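## Task

On the desk beside arm1, build a three-item stack. From the bottom up it must be the small red wooden block, then the long cardboard box, then the small sealed carton. Each item lies on one of its long faces and sits roughly centred over the item beneath it. No part of the three may overhang the desk's edges. Every other object must finish resting directly on the furniture it started on. The attempt fails if any object from a furniture top ends up on the floor with no hand holding it. It also fails if any object goes into or beneath a piece of furniture, even while gripped. The stack must stand without help from the robots, so release everything and move the arms away at the end.

## Robot and tools

ROBOTS. There are three identical i2rt Big YAM arms, named arm1, arm2 and arm3. Each has six revolute joints, a two-finger gripper and a wrist camera. With joint1 and joint6 at 0 and the hand level and pointing forward, the wrist camera sits above the hand and looks toward the fingertips. The hand reaches roughly 1.0 m from the joint1 axis. Two more cameras, room_a and room_b, are fixed in the room. The arms run independently: if one stalls, the others keep moving. Loose objects may occasionally get nudged by outside disturbances.

FRAMES. There is one shared scene frame, with its origin on the floor and +z pointing up. The hand point lies midway between the fingertips. On the hand, z runs along the fingers and y is the opening direction. Each arm's foot pose is never printed.

JOINTS. All arm values are absolute targets in radians. The gripper value is in metres. Each item lists its range and its 'done' tolerance.
- joint1_rad: -2.879 to 2.879, ±0.045. Base yaw. Positive turns counter-clockwise seen from above; 0 points the arm the way its foot faces.
- joint2_rad: 0 to 3.141, ±0.14. Shoulder. At 0 the upper arm lies roughly level and points backward; increasing it raises the arm and then brings it forward.
- joint3_rad: 0 to 3.019, ±0.09. Elbow. At 0 it is fully folded; increasing it opens it.
- joint4_rad: -1.692 to 1.57, ±0.055. Hand pitch; positive tips the fingers up.
- joint5_rad: -1.57 to 1.57, ±0.03. Sideways swing of the hand; positive goes to the arm's right.
- joint6_rad: -2.094 to 2.094, ±0.035. Hand roll; positive is clockwise viewed from behind the hand.
- gripper_m: 0 to 0.093, ±0.003. The gap between the fingertips. Each finger pad squeezes with up to about 50 to 62 N, and some grippers are weaker.
The joints move at different speeds, so the hand can sweep a wide, curved path between two postures. The approximate URDF supplied is the kinematic model behind the hand pose.

execute_actions. The argument 'actions' is a list holding exactly one action, or an empty list to simply observe. An action is an object keyed by robot name ('arm1', 'arm2', 'arm3'). Under each name is 'joints', an object that maps joint names (joint1_rad ... joint6_rad, gripper_m) to absolute targets. You may give any subset of joints, for any subset of arms. Example: {"arm1": {"joints": {"gripper_m": 0.05}}, "arm2": {"joints": {"joint1_rad": 0.3}}}. Every commanded motion starts at once, but they may finish at different moments. A joint or arm you omit may still be driving toward an earlier target. An unknown key or an out-of-range value rejects the entire call, and nothing moves. The optional 'cameras' argument lists which images to return: arm1_cam_wrist, arm2_cam_wrist, arm3_cam_wrist, room_a, room_b, or 'all'. Omitted, null or ['all'] returns all of them; [] returns none.

wait: 'seconds' runs from 0 to 10. It sends no new command and returns the same state and images as an empty action.
zoom_image: 'camera' plus 'region' [x0, y0, x1, y1] in image pixels, with the origin at the top-left. The region can be up to 504 by 504. It only works on cameras that returned a full image in the latest result. Every camera image is 672x504.
read_manual: returns only licence text and moves nothing.
finished_scene: 'scene' is the number of the scene you are closing. It is final; its result reports success and gives the next task. Call it only once the stack is stable, the grippers are open and the arms have moved away.

RESULTS. Each result gives every robot's state, including joint_positions and joint torques, plus the images in the order named on the 'pictures' line. Torques are raw drive outputs, with a per-arm offset, a scale factor and noise. They are nonzero even in free air, and friction can mask or imitate a load.
joint_status tells how each commanded joint finished:
- off_target: the joint stopped short and may keep pushing.
- contact_stop: the joint gave up its target and holds where it stopped.
- time_out: the joint holds, unless it is still pushing. In that case on_its_own lists it with a 'held at' target, capped at 0.375, 0.375, 0.113, 0.225, 0.075 and 0.3 rad from its current position for joints 1 to 6. The joint may complete the move on its own once the path is clear.
- 'joint command not followed' (often followed by a 'cause:' line): a self- or arm-to-arm collision check blocked that arm's joint targets, with not_followed per joint. The gripper part of the same action still runs. A blocked arm may keep retrying those targets on later actions until you send targets that pass.
- limit_stop_at_motor_heat: a heat fault stopped that key; send the target again.
After any call reports a stop, the remaining execute_actions, wait and finished_scene calls in that same reply are skipped. To relieve a joint that keeps pushing, command it to its reported position. Tiny changes of target may produce no motion at all.

HAZARDS. The arms do not stop when they touch something; they keep pressing, and they can press hard. A hard squeeze between two arms ends the run in failure, and a hard collision may do the same. No state line reports arm-to-arm contact. The collision check can react too late, and between arms it ignores fingers, gripper housings and wrist cameras, so keep the arms well apart. Sustained pushing or holding a load heats motors. A MOTOR HOT warning appears from 85 °C. At 100 °C that arm and its gripper go limp until they cool, dropping whatever they hold, and an OVER-TEMPERATURE FAULT line appears. Some heat carries into the next scene. A joint holding weight sags over time. Between calls the robot keeps your last command while the simulation keeps running. Avoid drops, slips, slams and hard pushes. Never let any object reach the floor, and never let one go under or into furniture. Release items gently onto level support.

Each tool is called after ">>>" in YAML: its name, and indented under it one key for each argument.

## Session

>>> execute_actions:
  actions: []

Scene clock: 0.00 s.
Joint torques (N m, as the arm reports them, + toward a larger angle): no reading
Motor temperatures (°C, as the motors report them): arm1=[25 26 24 27 24 26] | arm2=[26 25 27 27 25 27] | arm3=[25 26 23 26 27 26]
arm1.joint_positions: joint1_rad=+0.793 joint2_rad=+0.555 joint3_rad=+1.316 joint4_rad=-1.264 joint5_rad=-0.175 joint6_rad=-0.457 gripper_m=+0.095
arm1.joint_status: not commanded
arm1.hand: x=-0.5444 y=+0.6172 z=+1.3503 quat_wxyz=(-0.247, -0.549, -0.663, +0.445) (m; scene frame)
arm2.joint_positions: joint1_rad=+0.783 joint2_rad=+0.398 joint3_rad=+1.402 joint4_rad=-1.605 joint5_rad=+0.001 joint6_rad=+0.249 gripper_m=+0.094
arm2.joint_status: not commanded
arm2.hand: x=-0.1518 y=-0.0325 z=+1.4257 quat_wxyz=(-0.319, -0.773, -0.428, +0.343) (m; scene frame)
arm3.joint_positions: joint1_rad=+0.335 joint2_rad=+0.623 joint3_rad=+1.524 joint4_rad=-1.335 joint5_rad=-0.020 joint6_rad=-0.217 gripper_m=+0.094
arm3.joint_status: not commanded
arm3.hand: x=+0.7419 y=-0.7333 z=+1.4504 quat_wxyz=(-0.497, +0.465, -0.706, -0.197) (m; scene frame)
pictures: arm1_cam_wrist, arm2_cam_wrist, arm3_cam_wrist, room_a, room_b
Images, in order (width x height): arm1_cam_wrist 672x504, arm2_cam_wrist 672x504, arm3_cam_wrist 672x504, room_a 672x504, room_b 672x504.

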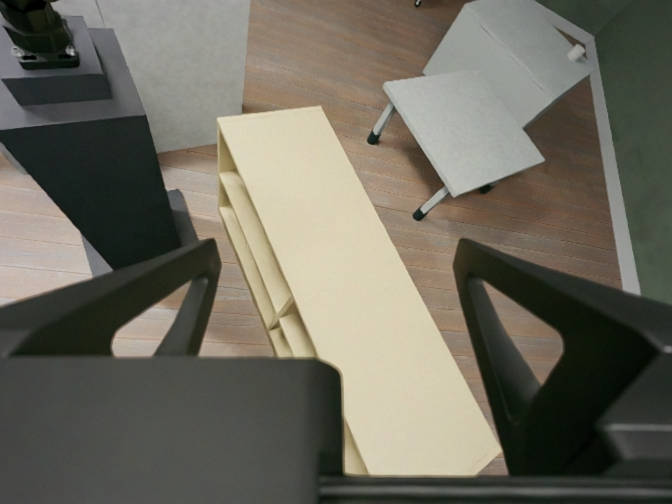

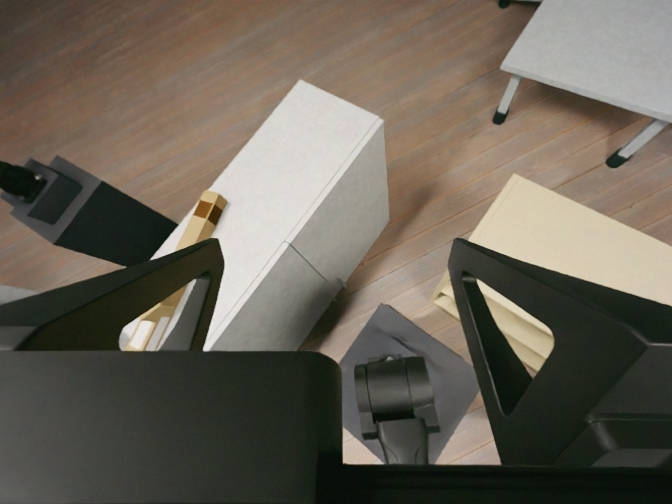

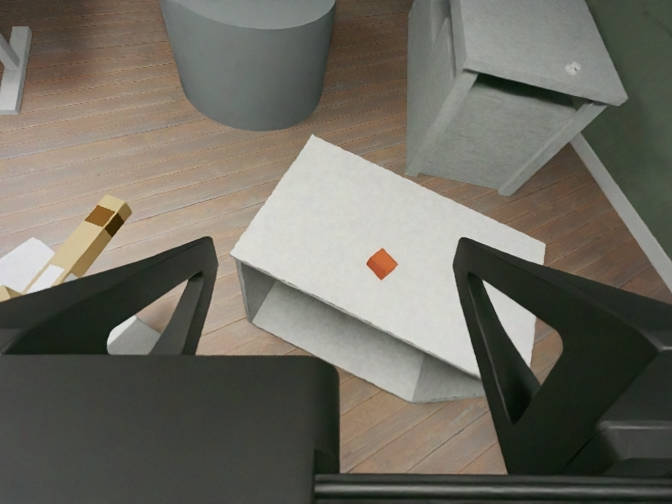

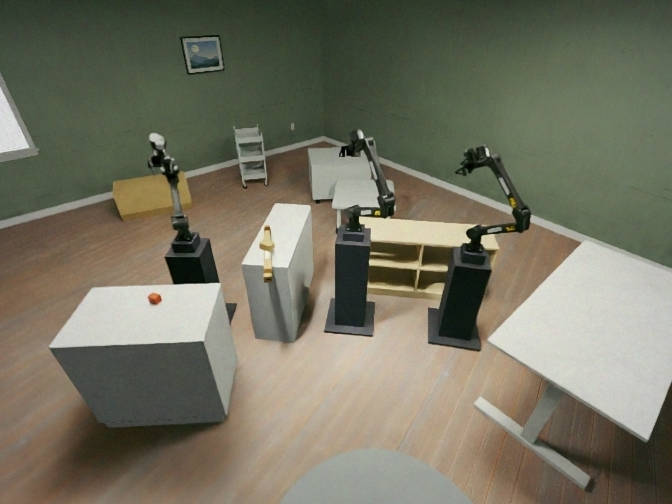

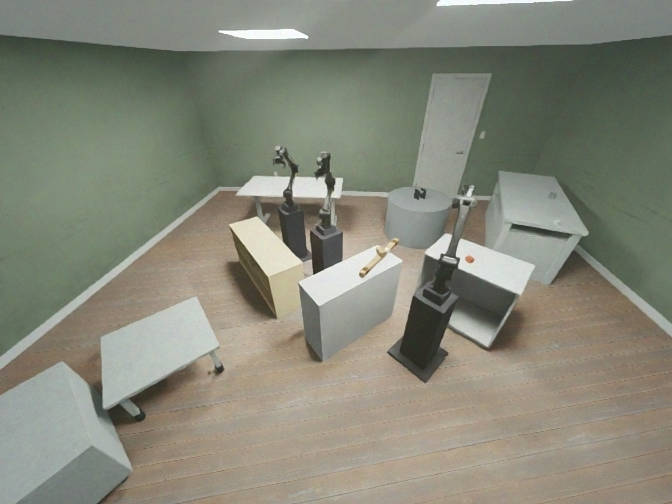

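>>> zoom_image:
  camera: "room_a"
  region: [120, 190, 340, 350]

>>> execute_actions:
  actions:
    - {"arm2":{"joints":{"joint1_rad":1.7,"joint2_rad":1.2,"joint3_rad":1.5,"joint4_rad":-1.3,"joint6_rad":0}},"arm3":{"joints":{"joint1_rad":0.3,"joint2_rad":1.3,"joint3_rad":1.3,"joint4_rad":-1.57,"joint5_rad":0,"joint6_rad":0}},"arm1":{"joints":{"joint1_rad":-1.5,"joint5_rad":0,"joint6_rad":0}}}

Region (120, 190, 340, 350) of room_a's 672x504 image, scaled by 2.291, with more detail than that image has; it fills the top 367 rows of this view, and the rest is white.

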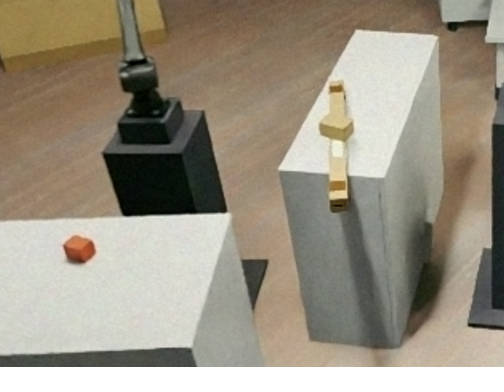

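Scene clock: 8.97 s.
Joint torques (N m, as the arm reports them, + toward a larger angle): arm1=[ 0.31  4.19  8.94  1.99 -0.03  0.04] | arm2=[ 0.09 -8.39 10.53  2.04 -0.02 -0.02] | arm3=[-0.29 -9.01  8.57 -0.24  0.11  0.18]
Motor temperatures (°C, as the motors report them): arm1=[25 26 26 27 24 26] | arm2=[26 25 29 27 25 27] | arm3=[25 26 24 26 27 26]
arm1.joint_positions: joint1_rad=-1.496 joint2_rad=+0.555 joint3_rad=+1.316 joint4_rad=-1.264 joint5_rad=+0.001 joint6_rad=-0.008 gripper_m=+0.095
arm1.joint_status: all done
arm1.hand: x=-0.5920 y=+1.0407 z=+1.3535 quat_wxyz=(+0.269, -0.733, +0.445, +0.438) (m; scene frame)
arm2.joint_positions: joint1_rad=+1.706 joint2_rad=+1.199 joint3_rad=+1.492 joint4_rad=-1.313 joint5_rad=+0.001 joint6_rad=+0.014 gripper_m=+0.094
arm2.joint_status: all done
arm2.hand: x=+0.1338 y=-0.2939 z=+1.3103 quat_wxyz=(-0.240, -0.450, -0.851, +0.126) (m; scene frame)
arm3.joint_positions: joint1_rad=+0.314 joint2_rad=+1.308 joint3_rad=+1.289 joint4_rad=-1.562 joint5_rad=-0.002 joint6_rad=-0.012 gripper_m=+0.094
arm3.joint_status: all done
arm3.hand: x=+0.8394 y=-0.6174 z=+1.1072 quat_wxyz=(+0.010, +0.447, -0.894, +0.002) (m; scene frame)
pictures: arm1_cam_wrist, arm2_cam_wrist, arm3_cam_wrist, room_a, room_b
Images, in order (width x height): arm1_cam_wrist 672x504, arm2_cam_wrist 672x504, arm3_cam_wrist 672x504, room_a 672x504, room_b 672x504.

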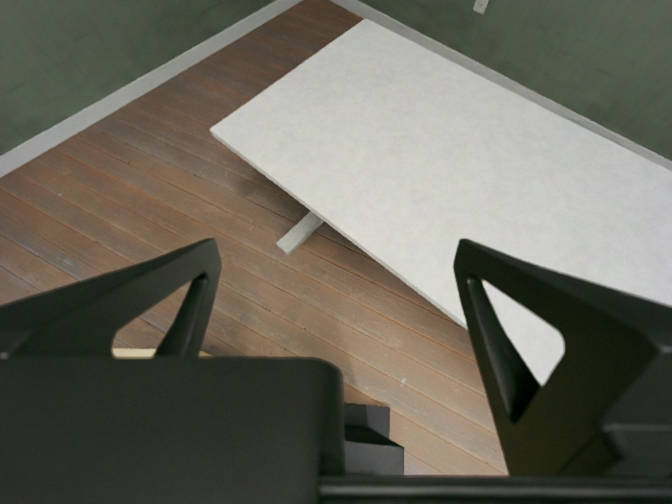

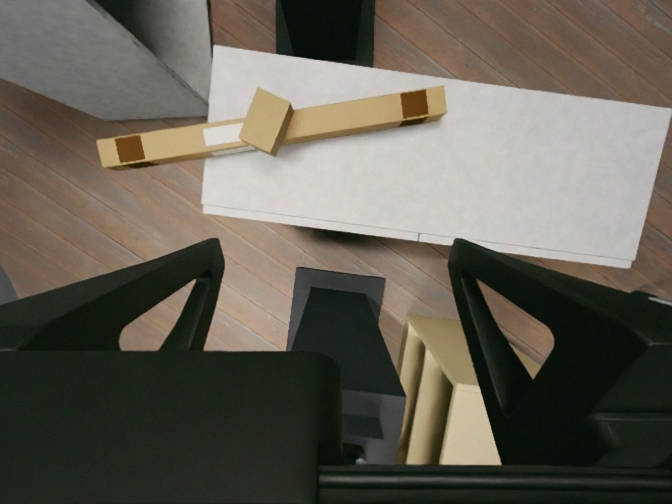

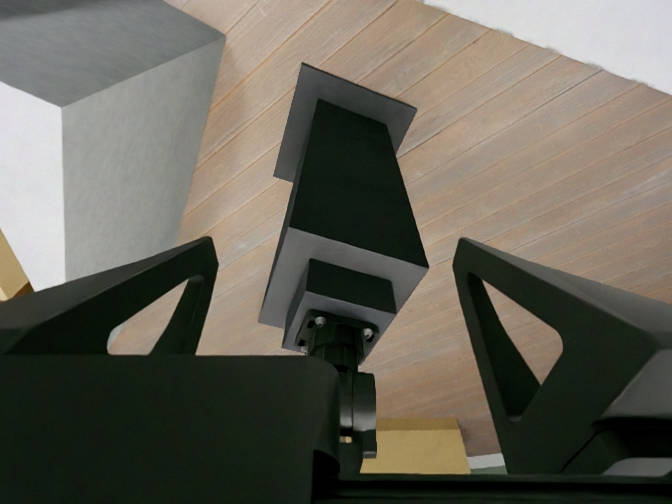

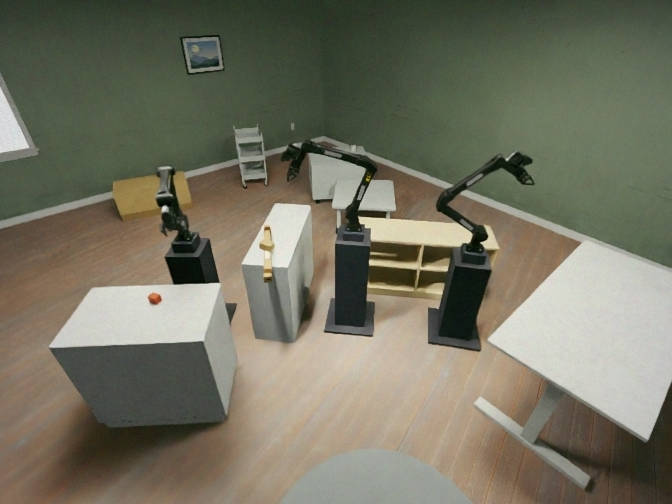

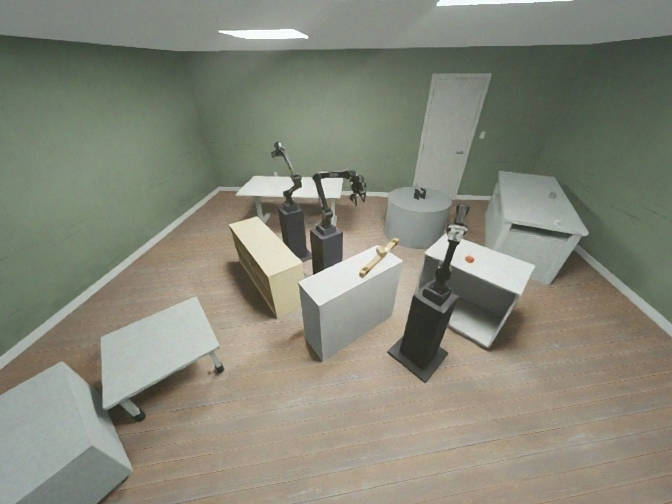

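>>> execute_actions:
  actions:
    - {"arm2":{"joints":{"joint1_rad":1.88,"joint2_rad":1.65,"joint3_rad":1.45,"joint4_rad":-0.74}},"arm3":{"joints":{"joint1_rad":-0.06,"joint2_rad":1.6,"joint3_rad":1.4,"joint4_rad":-0.74}},"arm1":{"joints":{"joint1_rad":-2.1,"joint2_rad":1.3,"joint3_rad":1.5,"joint4_rad":-1.14}}}

Scene clock: 14.10 s.
Joint torques (N m, as the arm reports them, + toward a larger angle): arm1=[ 1.09 -8.32  9.82  1.77  0.    0.03] | arm2=[ -0.21 -15.56  10.54   2.55  -0.06   0.  ] | arm3=[  1.52 -14.6   10.11   2.09   0.01   0.15]
Motor temperatures (°C, as the motors report them): arm1=[25 26 27 27 24 26] | arm2=[26 25 30 27 25 27] | arm3=[25 26 25 26 27 26]
arm1.joint_positions: joint1_rad=-2.105 joint2_rad=+1.293 joint3_rad=+1.490 joint4_rad=-1.149 joint5_rad=-0.001 joint6_rad=-0.007 gripper_m=+0.095
arm1.joint_status: all done
arm1.hand: x=-0.4217 y=+1.3350 z=+1.2099 quat_wxyz=(+0.230, -0.627, +0.715, +0.205) (m; scene frame)
arm2.joint_positions: joint1_rad=+1.888 joint2_rad=+1.650 joint3_rad=+1.443 joint4_rad=-0.759 joint5_rad=+0.001 joint6_rad=+0.014 gripper_m=+0.094
arm2.joint_status: all done
arm2.hand: x=+0.3305 y=-0.3765 z=+1.1223 quat_wxyz=(-0.274, -0.368, -0.881, +0.113) (m; scene frame)
arm3.joint_positions: joint1_rad=-0.072 joint2_rad=+1.614 joint3_rad=+1.375 joint4_rad=-0.754 joint5_rad=+0.001 joint6_rad=-0.010 gripper_m=+0.094
arm3.joint_status: all done
arm3.hand: x=+1.1424 y=-0.6013 z=+1.0536 quat_wxyz=(-0.271, +0.256, -0.925, -0.071) (m; scene frame)
pictures: arm1_cam_wrist, arm2_cam_wrist, arm3_cam_wrist, room_a, room_b
Images, in order (width x height): arm1_cam_wrist 672x504, arm2_cam_wrist 672x504, arm3_cam_wrist 672x504, room_a 672x504, room_b 672x504.

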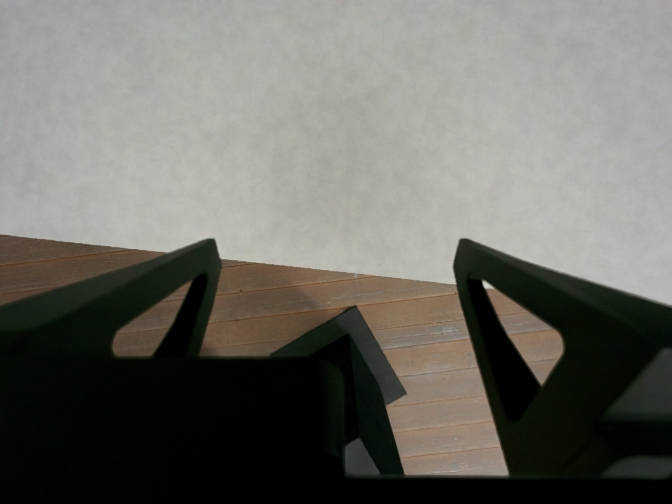

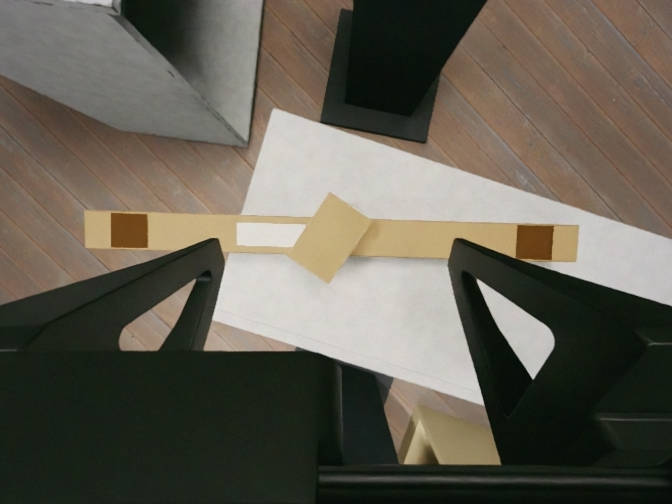

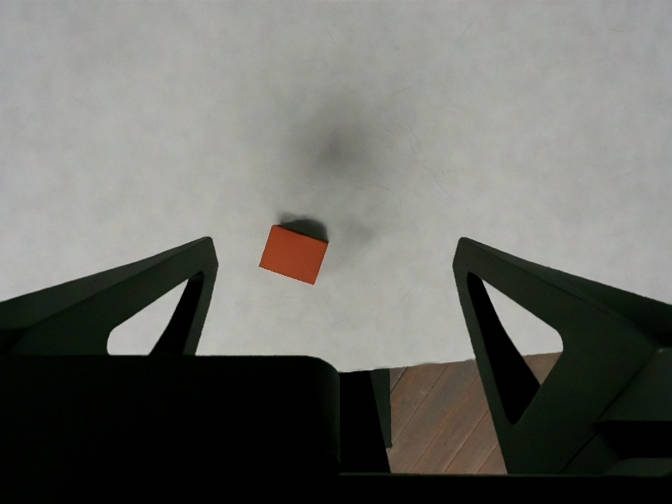

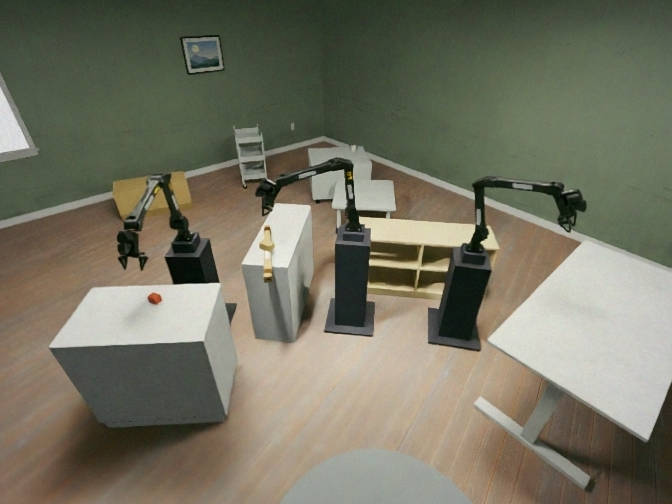

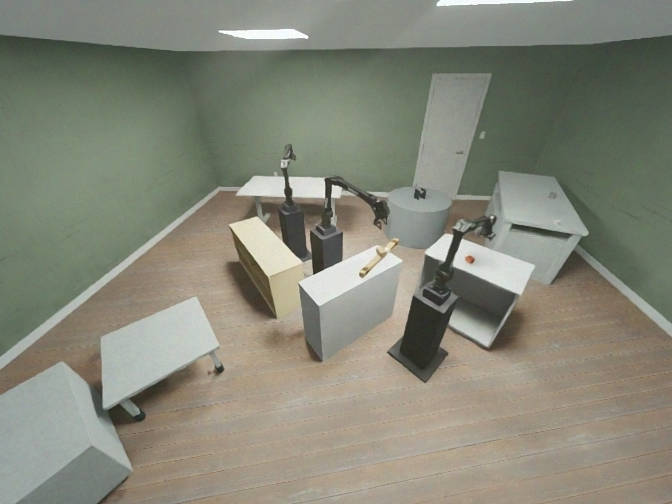

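>>> execute_actions:
  actions:
    - {"arm2":{"joints":{"joint1_rad":1.89,"joint2_rad":2.168,"joint3_rad":1.80,"joint4_rad":-1.19,"joint6_rad":0.62}},"arm3":{"joints":{"joint1_rad":0.01,"joint2_rad":2.0,"joint3_rad":1.58,"joint4_rad":-1.127,"joint6_rad":-1.17}},"arm1":{"joints":{"joint1_rad":0.7}}}

Scene clock: 20.03 s.
Joint torques (N m, as the arm reports them, + toward a larger angle): arm1=[  0.15 -10.06   9.81   1.66   0.     0.02] | arm2=[  0.48 -21.63  12.32  -0.25   0.03   0.24] | arm3=[  0.16 -18.61   8.04   0.    -0.07  -0.04]
Motor temperatures (°C, as the motors report them): arm1=[25 26 28 27 24 26] | arm2=[26 26 31 27 25 27] | arm3=[25 27 26 26 27 26]
arm1.joint_positions: joint1_rad=+0.705 joint2_rad=+1.311 joint3_rad=+1.490 joint4_rad=-1.149 joint5_rad=+0.000 joint6_rad=-0.006 gripper_m=+0.095
arm1.joint_status: all done
arm1.hand: x=-0.7166 y=+0.3884 z=+1.1941 quat_wxyz=(-0.149, -0.811, -0.506, +0.253) (m; scene frame)
arm2.joint_positions: joint1_rad=+1.888 joint2_rad=+2.173 joint3_rad=+1.753 joint4_rad=-1.178 joint5_rad=+0.001 joint6_rad=+0.605 gripper_m=+0.094
arm2.joint_status: all done
arm2.hand: x=+0.3305 y=-0.3779 z=+0.9035 quat_wxyz=(+0.015, -0.638, -0.770, +0.002) (m; scene frame)
arm3.joint_positions: joint1_rad=+0.012 joint2_rad=+2.014 joint3_rad=+1.563 joint4_rad=-1.121 joint5_rad=+0.000 joint6_rad=-1.159 gripper_m=+0.094
arm3.joint_status: all done
arm3.hand: x=+1.0948 y=-0.5717 z=+0.8753 quat_wxyz=(+0.005, +0.775, -0.632, -0.001) (m; scene frame)
pictures: arm1_cam_wrist, arm2_cam_wrist, arm3_cam_wrist, room_a, room_b
Images, in order (width x height): arm1_cam_wrist 672x504, arm2_cam_wrist 672x504, arm3_cam_wrist 672x504, room_a 672x504, room_b 672x504.

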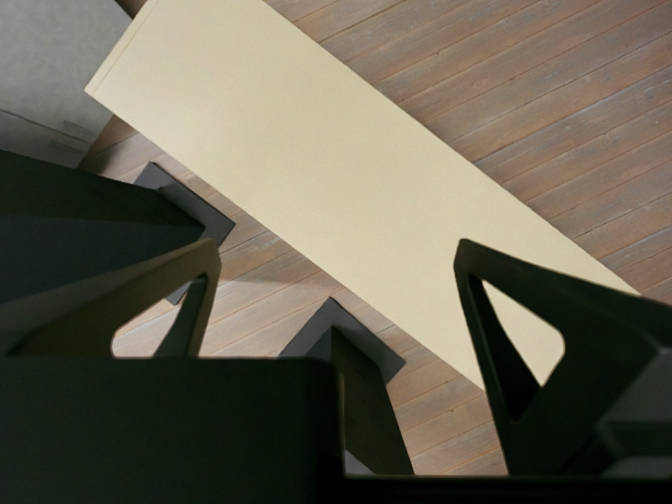

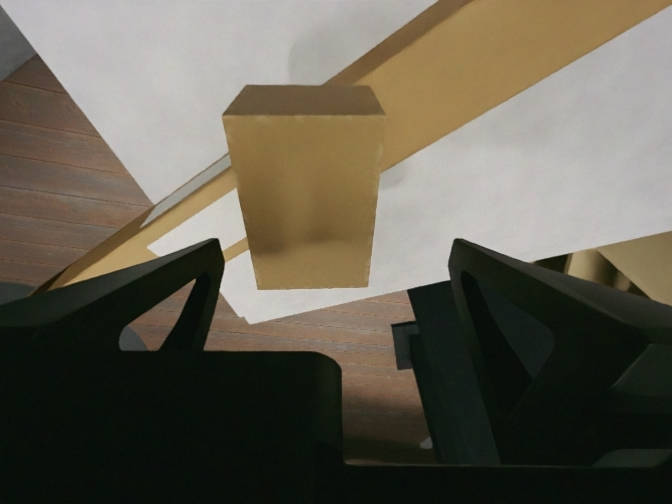

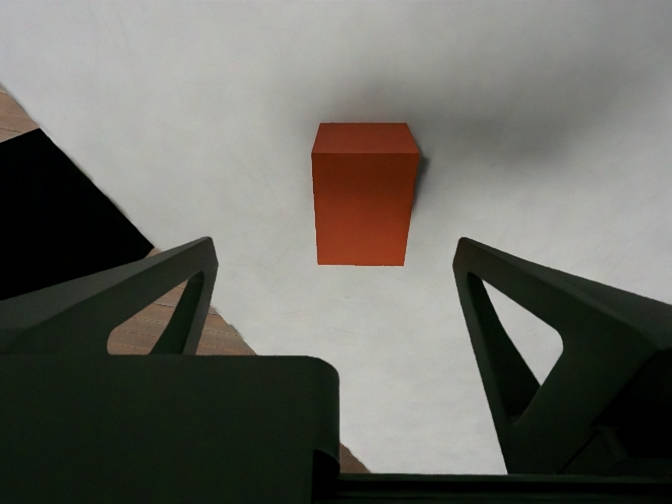

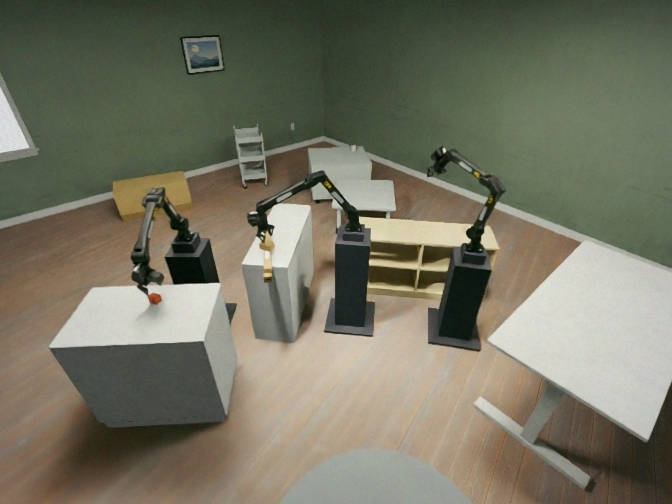

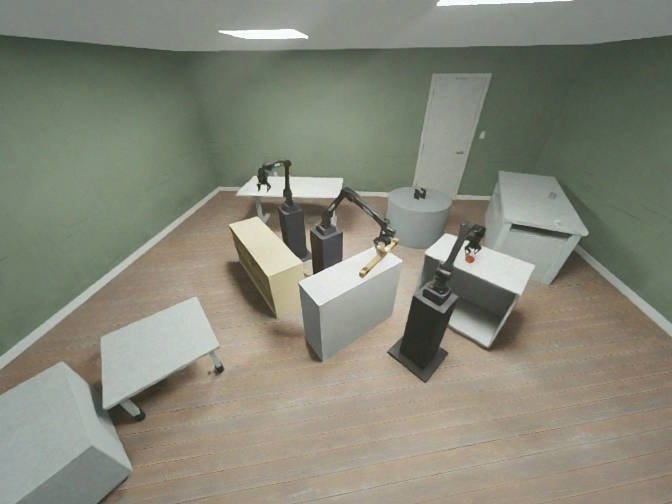

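>>> execute_actions:
  actions:
    - {"arm2":{"joints":{"joint1_rad":1.908,"joint2_rad":2.212,"joint3_rad":1.73,"joint4_rad":-1.06}},"arm3":{"joints":{"joint1_rad":0.0,"joint2_rad":2.09,"joint4_rad":-1.015}}}
  cameras: ["arm2_cam_wrist","arm3_cam_wrist"]

Scene clock: 25.43 s.
Joint torques (N m, as the arm reports them, + toward a larger angle): arm1=[  0.17 -10.08   9.8    1.67   0.     0.02] | arm2=[  0.82 -19.81   7.31   1.2    0.05   0.24] | arm3=[ -0.36 -17.1    7.83   0.72  -0.06  -0.03]
Motor temperatures (°C, as the motors report them): arm1=[25 26 29 27 24 26] | arm2=[26 26 31 27 25 27] | arm3=[25 27 26 26 27 26]
arm1.joint_positions: joint1_rad=+0.705 joint2_rad=+1.311 joint3_rad=+1.490 joint4_rad=-1.149 joint5_rad=+0.000 joint6_rad=-0.006 gripper_m=+0.095
arm1.joint_status: not commanded
arm1.hand: x=-0.7166 y=+0.3884 z=+1.1941 quat_wxyz=(-0.149, -0.811, -0.506, +0.253) (m; scene frame)
arm2.joint_positions: joint1_rad=+1.903 joint2_rad=+2.198 joint3_rad=+1.739 joint4_rad=-1.076 joint5_rad=+0.001 joint6_rad=+0.605 gripper_m=+0.094
arm2.joint_status: all done
arm2.hand: x=+0.3481 y=-0.3822 z=+0.8831 quat_wxyz=(-0.016, -0.632, -0.775, +0.004) (m; scene frame)
arm3.joint_positions: joint1_rad=+0.012 joint2_rad=+2.080 joint3_rad=+1.563 joint4_rad=-1.024 joint5_rad=+0.000 joint6_rad=-1.159 gripper_m=+0.094
arm3.joint_status: all done
arm3.hand: x=+1.1078 y=-0.5626 z=+0.8375 quat_wxyz=(-0.010, +0.775, -0.632, +0.003) (m; scene frame)
pictures: arm2_cam_wrist, arm3_cam_wrist
Images, in order (width x height): arm2_cam_wrist 672x504, arm3_cam_wrist 672x504.

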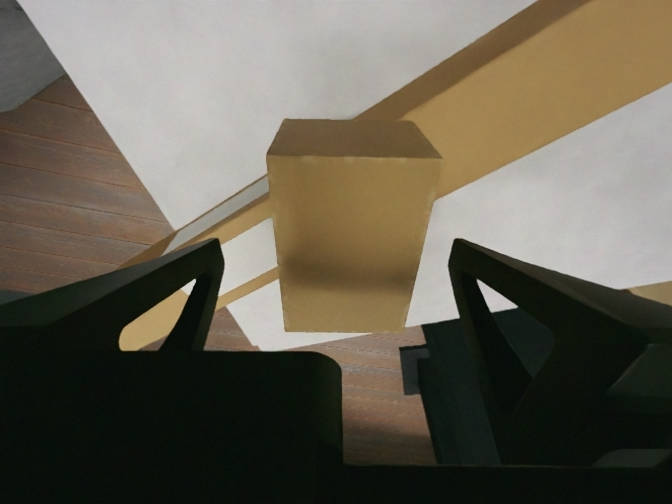

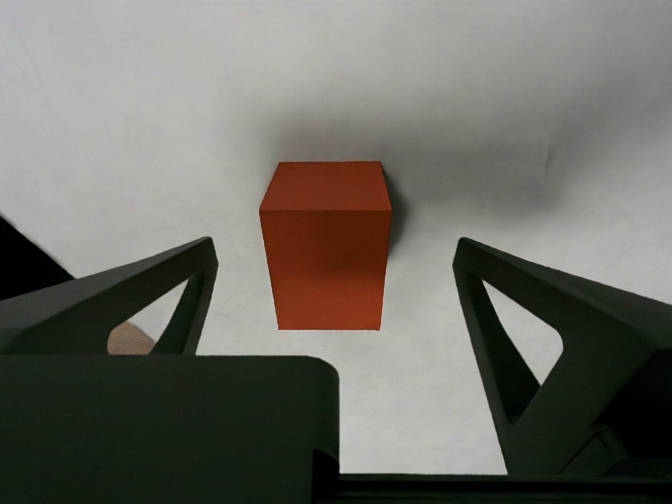

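>>> execute_actions:
  actions:
    - {"arm2":{"joints":{"joint2_rad":2.255}},"arm3":{"joints":{"joint1_rad":-0.03,"joint2_rad":2.145,"joint4_rad":-0.99}}}
  cameras: ["arm2_cam_wrist","arm3_cam_wrist"]

>>> execute_actions:
  actions:
    - {"arm2":{"joints":{"gripper_m":0.04}},"arm3":{"joints":{"gripper_m":0.03}}}
  cameras: ["arm2_cam_wrist","arm3_cam_wrist"]

Scene clock: 28.27 s.
Joint torques (N m, as the arm reports them, + toward a larger angle): arm1=[  0.14 -10.06   9.81   1.67   0.01   0.02] | arm2=[  0.67 -20.34   7.04   0.94   0.05   0.23] | arm3=[ -0.14 -17.71   7.63   0.64  -0.06  -0.03]
Motor temperatures (°C, as the motors report them): arm1=[25 26 29 27 24 26] | arm2=[26 26 31 27 25 27] | arm3=[25 27 26 26 27 26]
arm1.joint_positions: joint1_rad=+0.705 joint2_rad=+1.311 joint3_rad=+1.490 joint4_rad=-1.149 joint5_rad=+0.000 joint6_rad=-0.006 gripper_m=+0.095
arm1.joint_status: not commanded
arm1.hand: x=-0.7166 y=+0.3884 z=+1.1941 quat_wxyz=(-0.149, -0.811, -0.506, +0.253) (m; scene frame)
arm2.joint_positions: joint1_rad=+1.903 joint2_rad=+2.247 joint3_rad=+1.739 joint4_rad=-1.074 joint5_rad=+0.001 joint6_rad=+0.605 gripper_m=+0.094
arm2.joint_status: all done
arm2.hand: x=+0.3425 y=-0.3770 z=+0.8522 quat_wxyz=(+0.007, -0.632, -0.775, +0.002) (m; scene frame)
arm3.joint_positions: joint1_rad=-0.024 joint2_rad=+2.131 joint3_rad=+1.563 joint4_rad=-0.999 joint5_rad=+0.000 joint6_rad=-1.159 gripper_m=+0.094
arm3.joint_status: all done
arm3.hand: x=+1.1186 y=-0.5818 z=+0.8079 quat_wxyz=(+0.003, +0.763, -0.646, +0.000) (m; scene frame)
pictures: arm2_cam_wrist, arm3_cam_wrist
Images, in order (width x height): arm2_cam_wrist 672x504, arm3_cam_wrist 672x504.

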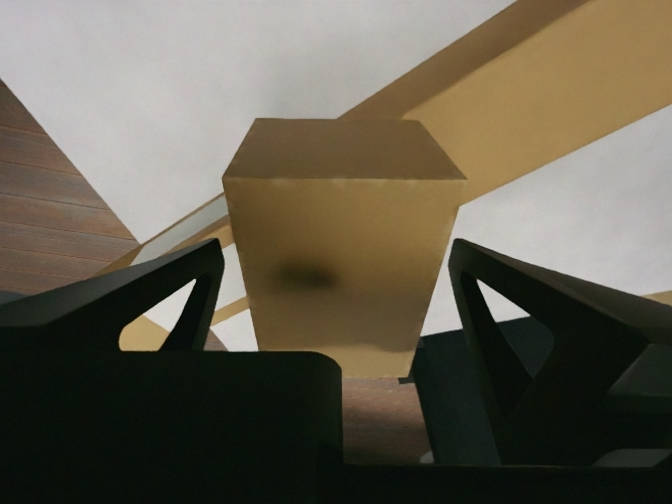

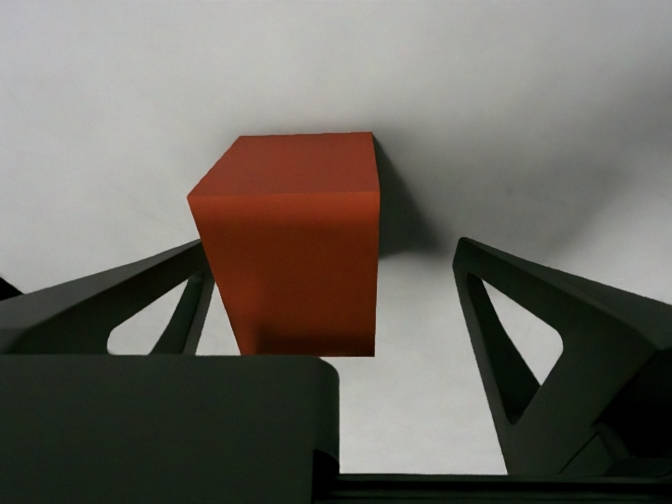

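Scene clock: 28.90 s.
Joint torques (N m, as the arm reports them, + toward a larger angle): arm1=[  0.14 -10.03   9.81   1.66   0.     0.02] | arm2=[  0.61 -20.35   7.19   0.87   0.03   0.23] | arm3=[ -0.09 -17.49   7.54   0.52  -0.06  -0.02]
Motor temperatures (°C, as the motors report them): arm1=[25 26 29 27 24 26] | arm2=[26 26 31 27 25 27] | arm3=[25 27 26 26 27 26]
arm1.joint_positions: joint1_rad=+0.705 joint2_rad=+1.311 joint3_rad=+1.490 joint4_rad=-1.149 joint5_rad=+0.000 joint6_rad=-0.006 gripper_m=+0.095
arm1.joint_status: not commanded
arm1.hand: x=-0.7166 y=+0.3884 z=+1.1941 quat_wxyz=(-0.149, -0.811, -0.506, +0.253) (m; scene frame)
arm2.joint_positions: joint1_rad=+1.903 joint2_rad=+2.247 joint3_rad=+1.739 joint4_rad=-1.074 joint5_rad=+0.001 joint6_rad=+0.606 gripper_m=+0.059
arm2.joint_status: gripper_m off_target (ended at +0.059, target +0.040)
arm2.hand: x=+0.3425 y=-0.3770 z=+0.8522 quat_wxyz=(+0.007, -0.633, -0.774, +0.002) (m; scene frame)
arm3.joint_positions: joint1_rad=-0.024 joint2_rad=+2.131 joint3_rad=+1.563 joint4_rad=-0.998 joint5_rad=+0.000 joint6_rad=-1.160 gripper_m=+0.044
arm3.joint_status: gripper_m off_target (ended at +0.044, target +0.030)
arm3.hand: x=+1.1186 y=-0.5817 z=+0.8079 quat_wxyz=(+0.002, +0.764, -0.646, +0.000) (m; scene frame)
pictures: arm2_cam_wrist, arm3_cam_wrist
Images, in order (width x height): arm2_cam_wrist 672x504, arm3_cam_wrist 672x504.

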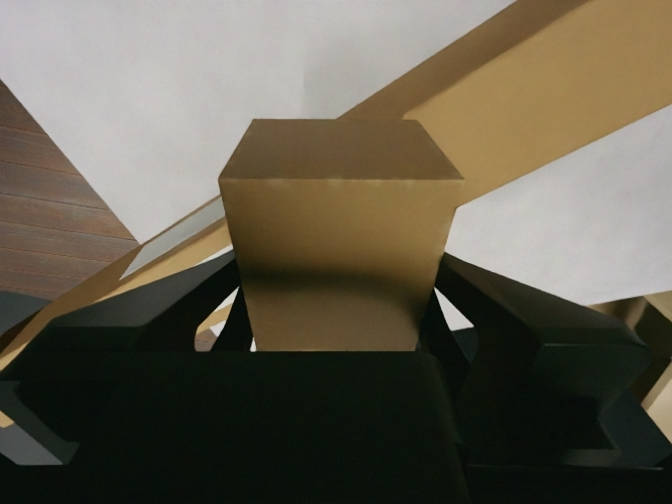

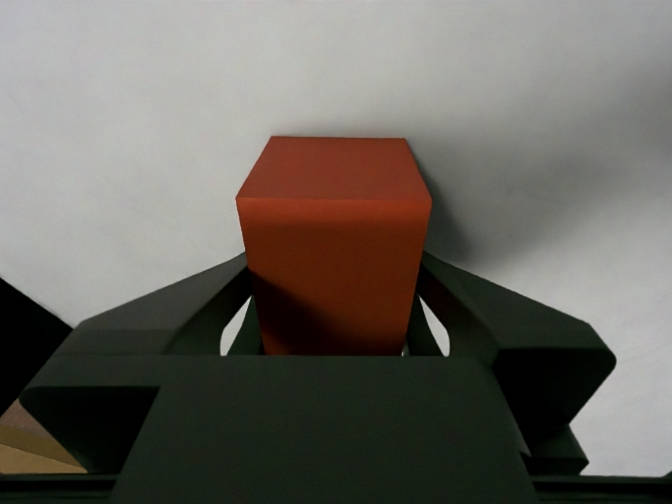

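>>> execute_actions:
  actions:
    - {"arm2":{"joints":{"joint2_rad":2.0}},"arm3":{"joints":{"joint2_rad":1.8}},"arm1":{"joints":{"joint1_rad":-0.4}}}
  cameras: []

>>> execute_actions:
  actions:
    - {"arm2":{"joints":{"joint1_rad":-0.78,"joint6_rad":0}},"arm3":{"joints":{"joint1_rad":1.945,"joint6_rad":0.43}}}
  cameras: []

>>> execute_actions:
  actions:
    - {"arm2":{"joints":{"joint2_rad":2.52,"joint3_rad":1.94,"joint4_rad":-0.97}},"arm3":{"joints":{"joint2_rad":2.33,"joint3_rad":2.14,"joint4_rad":-1.35}}}

Scene clock: 36.37 s.
Joint torques (N m, as the arm reports them, + toward a larger angle): arm1=[ 0.89 -9.85  9.81  1.68 -0.03  0.02] | arm2=[  0.72 -20.14   9.99   1.43   0.02   0.19] | arm3=[ -0.22 -15.44   9.07   1.1   -0.02   0.02]
Motor temperatures (°C, as the motors report them): arm1=[25 26 30 27 24 26] | arm2=[26 27 31 27 25 27] | arm3=[25 27 26 26 27 26]
arm1.joint_positions: joint1_rad=-0.404 joint2_rad=+1.311 joint3_rad=+1.490 joint4_rad=-1.149 joint5_rad=+0.001 joint6_rad=-0.006 gripper_m=+0.095
arm1.joint_status: all done
arm1.hand: x=-0.9943 y=+0.8420 z=+1.2005 quat_wxyz=(+0.007, -0.954, -0.002, +0.299) (m; scene frame)
arm2.joint_positions: joint1_rad=+1.903 joint2_rad=+2.002 joint3_rad=+1.721 joint4_rad=-1.074 joint5_rad=+0.001 joint6_rad=+0.606 gripper_m=+0.059
arm2.joint_status: all done
arm2.hand: x=+0.3568 y=-0.3897 z=+1.0005 quat_wxyz=(-0.106, -0.629, -0.770, +0.011) (m; scene frame)
arm3.joint_positions: joint1_rad=-0.024 joint2_rad=+1.797 joint3_rad=+1.563 joint4_rad=-0.997 joint5_rad=+0.000 joint6_rad=-1.160 gripper_m=+0.044
arm3.joint_status: all done
arm3.hand: x=+1.1391 y=-0.5682 z=+1.0078 quat_wxyz=(-0.157, +0.753, -0.637, +0.048) (m; scene frame)
pictures: none
No camera images: the call's "cameras" was empty. Leave "cameras" out to get every camera's image.

Scene clock: 39.03 s.
Joint torques (N m, as the arm reports them, + toward a larger angle): arm1=[ 0.8  -9.86  9.81  1.68 -0.03  0.02] | arm2=[  0.43 -20.14  10.01   0.92  -0.1   -0.06] | arm3=[ -0.22 -15.99   9.2    0.98   0.13   0.18]
Motor temperatures (°C, as the motors report them): arm1=[25 26 30 27 24 26] | arm2=[26 27 31 27 25 27] | arm3=[25 27 26 26 27 26]
arm1.joint_positions: joint1_rad=-0.404 joint2_rad=+1.311 joint3_rad=+1.490 joint4_rad=-1.149 joint5_rad=+0.001 joint6_rad=-0.006 gripper_m=+0.095
arm1.joint_status: not commanded
arm1.hand: x=-0.9943 y=+0.8420 z=+1.2005 quat_wxyz=(+0.007, -0.954, -0.002, +0.299) (m; scene frame)
arm2.joint_positions: joint1_rad=-0.781 joint2_rad=+2.002 joint3_rad=+1.721 joint4_rad=-1.061 joint5_rad=+0.003 joint6_rad=+0.014 gripper_m=+0.059
arm2.joint_status: all done
arm2.hand: x=-0.7538 y=+0.2691 z=+1.0054 quat_wxyz=(+0.017, -0.981, +0.159, +0.115) (m; scene frame)
arm3.joint_positions: joint1_rad=+1.955 joint2_rad=+1.798 joint3_rad=+1.563 joint4_rad=-0.990 joint5_rad=-0.002 joint6_rad=+0.419 gripper_m=+0.044
arm3.joint_status: all done
arm3.hand: x=+0.0905 y=-0.5631 z=+1.0158 quat_wxyz=(-0.009, +0.863, -0.474, -0.174) (m; scene frame)
pictures: none
No camera images: the call's "cameras" was empty. Leave "cameras" out to get every camera's image.

Scene clock: 40.73 s.
Joint torques (N m, as the arm reports them, + toward a larger angle): arm1=[ 0.83 -9.85  9.8   1.69 -0.03  0.02] | arm2=[  0.45 -23.4    9.42   0.59  -0.09  -0.03] | arm3=[ -0.24 -23.93  10.81  -0.12   0.12   0.18]
Motor temperatures (°C, as the motors report them): arm1=[25 26 30 27 24 26] | arm2=[26 27 31 27 25 27] | arm3=[25 27 27 26 27 26]
arm1.joint_positions: joint1_rad=-0.404 joint2_rad=+1.311 joint3_rad=+1.490 joint4_rad=-1.149 joint5_rad=+0.001 joint6_rad=-0.006 gripper_m=+0.095
arm1.joint_status: not commanded
arm1.hand: x=-0.9943 y=+0.8420 z=+1.2005 quat_wxyz=(+0.007, -0.954, -0.002, +0.299) (m; scene frame)
arm2.joint_positions: joint1_rad=-0.781 joint2_rad=+2.521 joint3_rad=+1.919 joint4_rad=-0.974 joint5_rad=+0.003 joint6_rad=+0.014 gripper_m=+0.059
arm2.joint_status: all done
arm2.hand: x=-0.7727 y=+0.2741 z=+0.7382 quat_wxyz=(+0.000, -0.987, +0.159, +0.000) (m; scene frame)
arm3.joint_positions: joint1_rad=+1.955 joint2_rad=+2.352 joint3_rad=+2.094 joint4_rad=-1.344 joint5_rad=-0.002 joint6_rad=+0.419 gripper_m=+0.044
arm3.joint_status: all done
arm3.hand: x=+0.0309 y=-0.5253 z=+0.8604 quat_wxyz=(+0.006, +0.877, -0.481, +0.013) (m; scene frame)
pictures: arm1_cam_wrist, arm2_cam_wrist, arm3_cam_wrist, room_a, room_b
Images, in order (width x height): arm1_cam_wrist 672x504, arm2_cam_wrist 672x504, arm3_cam_wrist 672x504, room_a 672x504, room_b 672x504.

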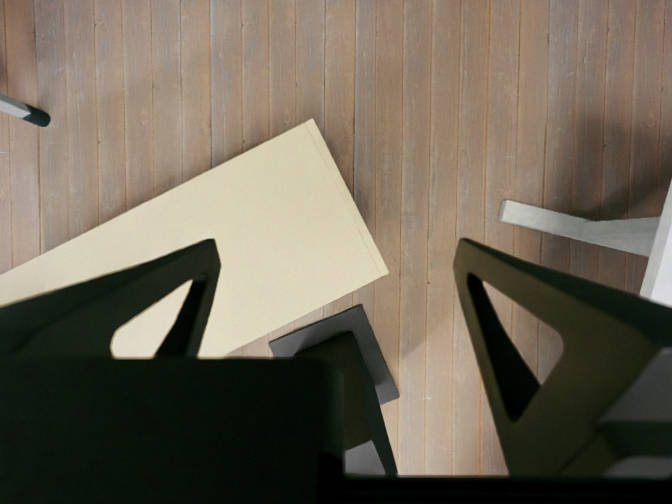

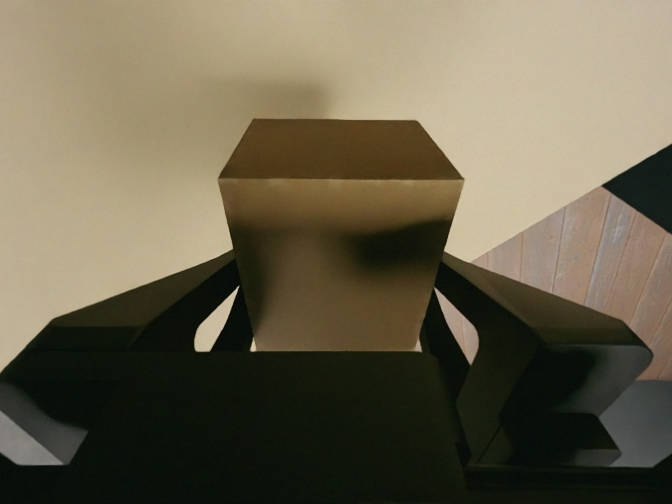

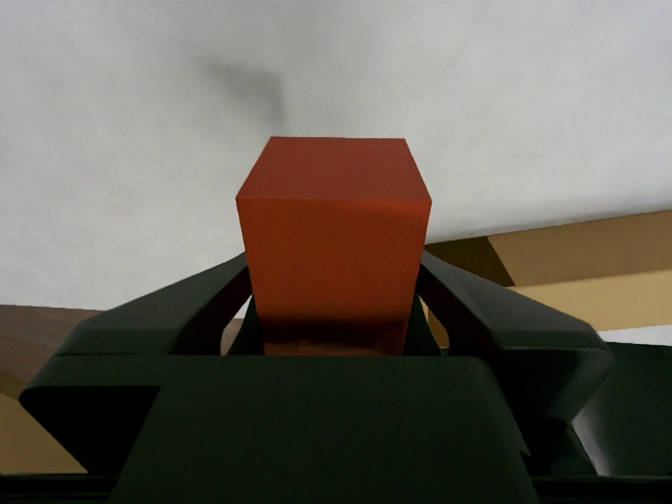

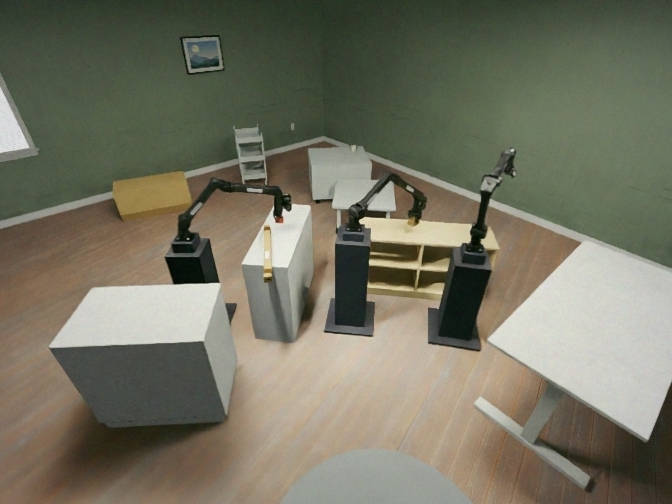

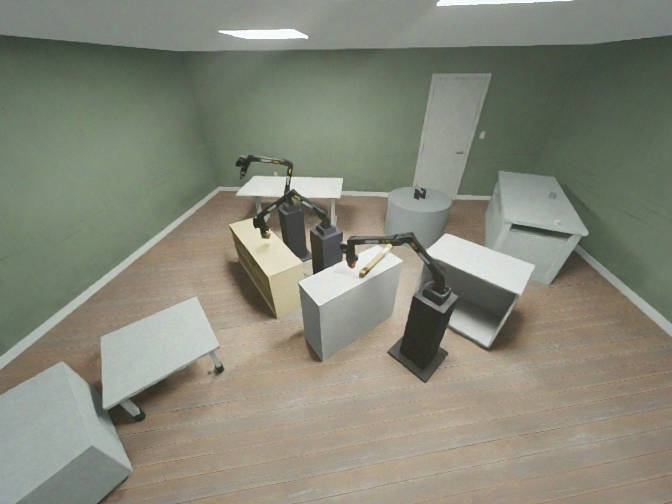

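>>> execute_actions:
  actions:
    - {"arm2":{"joints":{"joint2_rad":2.64,"joint4_rad":-0.84}},"arm3":{"joints":{"joint2_rad":2.41,"joint4_rad":-1.24}}}
  cameras: ["arm2_cam_wrist","arm3_cam_wrist","room_a"]

>>> zoom_image:
  camera: "room_a"
  region: [250, 180, 450, 260]

Scene clock: 43.17 s.
Joint torques (N m, as the arm reports them, + toward a larger angle): arm1=[ 0.83 -9.86  9.8   1.69 -0.03  0.02] | arm2=[  0.8  -24.12   8.63   0.92  -0.1   -0.04] | arm3=[ -0.03 -21.7   10.77   0.71   0.13   0.17]
Motor temperatures (°C, as the motors report them): arm1=[25 26 30 27 24 26] | arm2=[26 27 31 27 25 27] | arm3=[25 28 27 26 27 26]
arm1.joint_positions: joint1_rad=-0.404 joint2_rad=+1.311 joint3_rad=+1.490 joint4_rad=-1.149 joint5_rad=+0.001 joint6_rad=-0.006 gripper_m=+0.095
arm1.joint_status: not commanded
arm1.hand: x=-0.9943 y=+0.8420 z=+1.2005 quat_wxyz=(+0.007, -0.954, -0.002, +0.299) (m; scene frame)
arm2.joint_positions: joint1_rad=-0.781 joint2_rad=+2.653 joint3_rad=+1.919 joint4_rad=-0.853 joint5_rad=+0.003 joint6_rad=+0.014 gripper_m=+0.059
arm2.joint_status: all done
arm2.hand: x=-0.7584 y=+0.2691 z=+0.6512 quat_wxyz=(-0.001, -0.987, +0.159, -0.006) (m; scene frame)
arm3.joint_positions: joint1_rad=+1.955 joint2_rad=+2.399 joint3_rad=+2.096 joint4_rad=-1.250 joint5_rad=-0.002 joint6_rad=+0.419 gripper_m=+0.044
arm3.joint_status: all done
arm3.hand: x=+0.0162 y=-0.5159 z=+0.8288 quat_wxyz=(+0.004, +0.877, -0.481, -0.011) (m; scene frame)
pictures: arm2_cam_wrist, arm3_cam_wrist, room_a
Images, in order (width x height): arm2_cam_wrist 672x504, arm3_cam_wrist 672x504, room_a 672x504.

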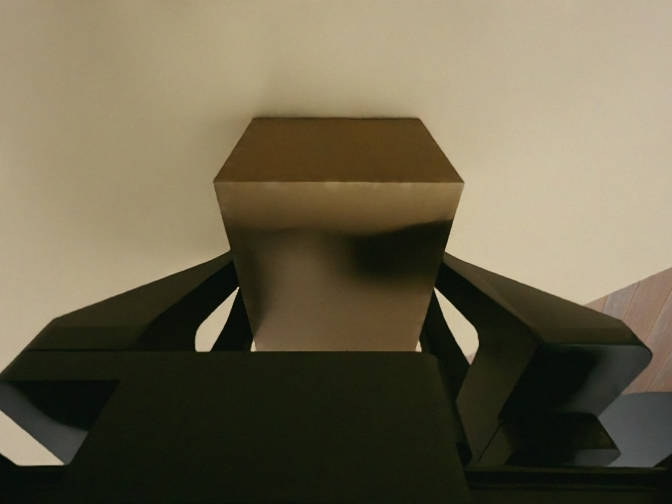

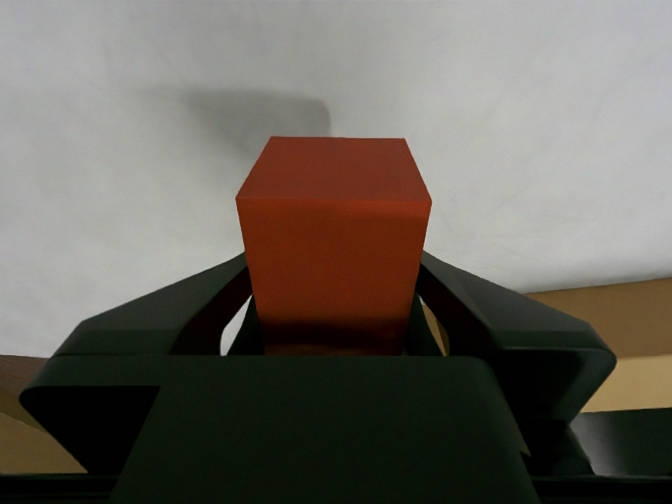

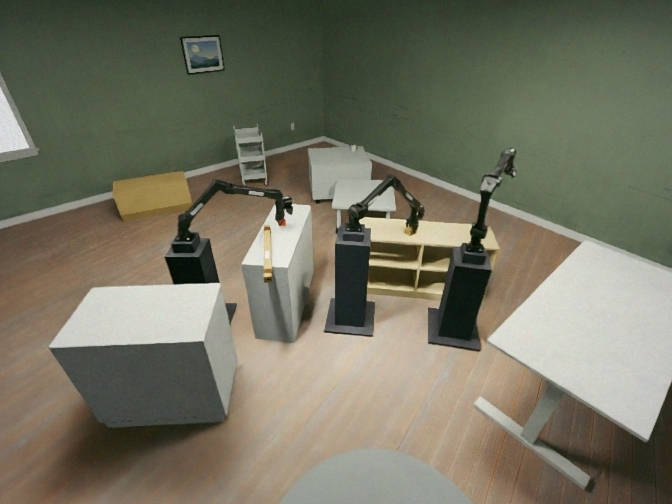

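Region (250, 180, 450, 260) of room_a's 672x504 image, scaled by 2.520, with more detail than that image has; it fills the top 202 rows of this view, and the rest is white.

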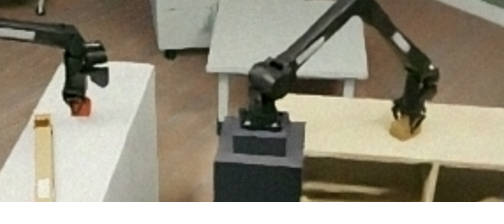

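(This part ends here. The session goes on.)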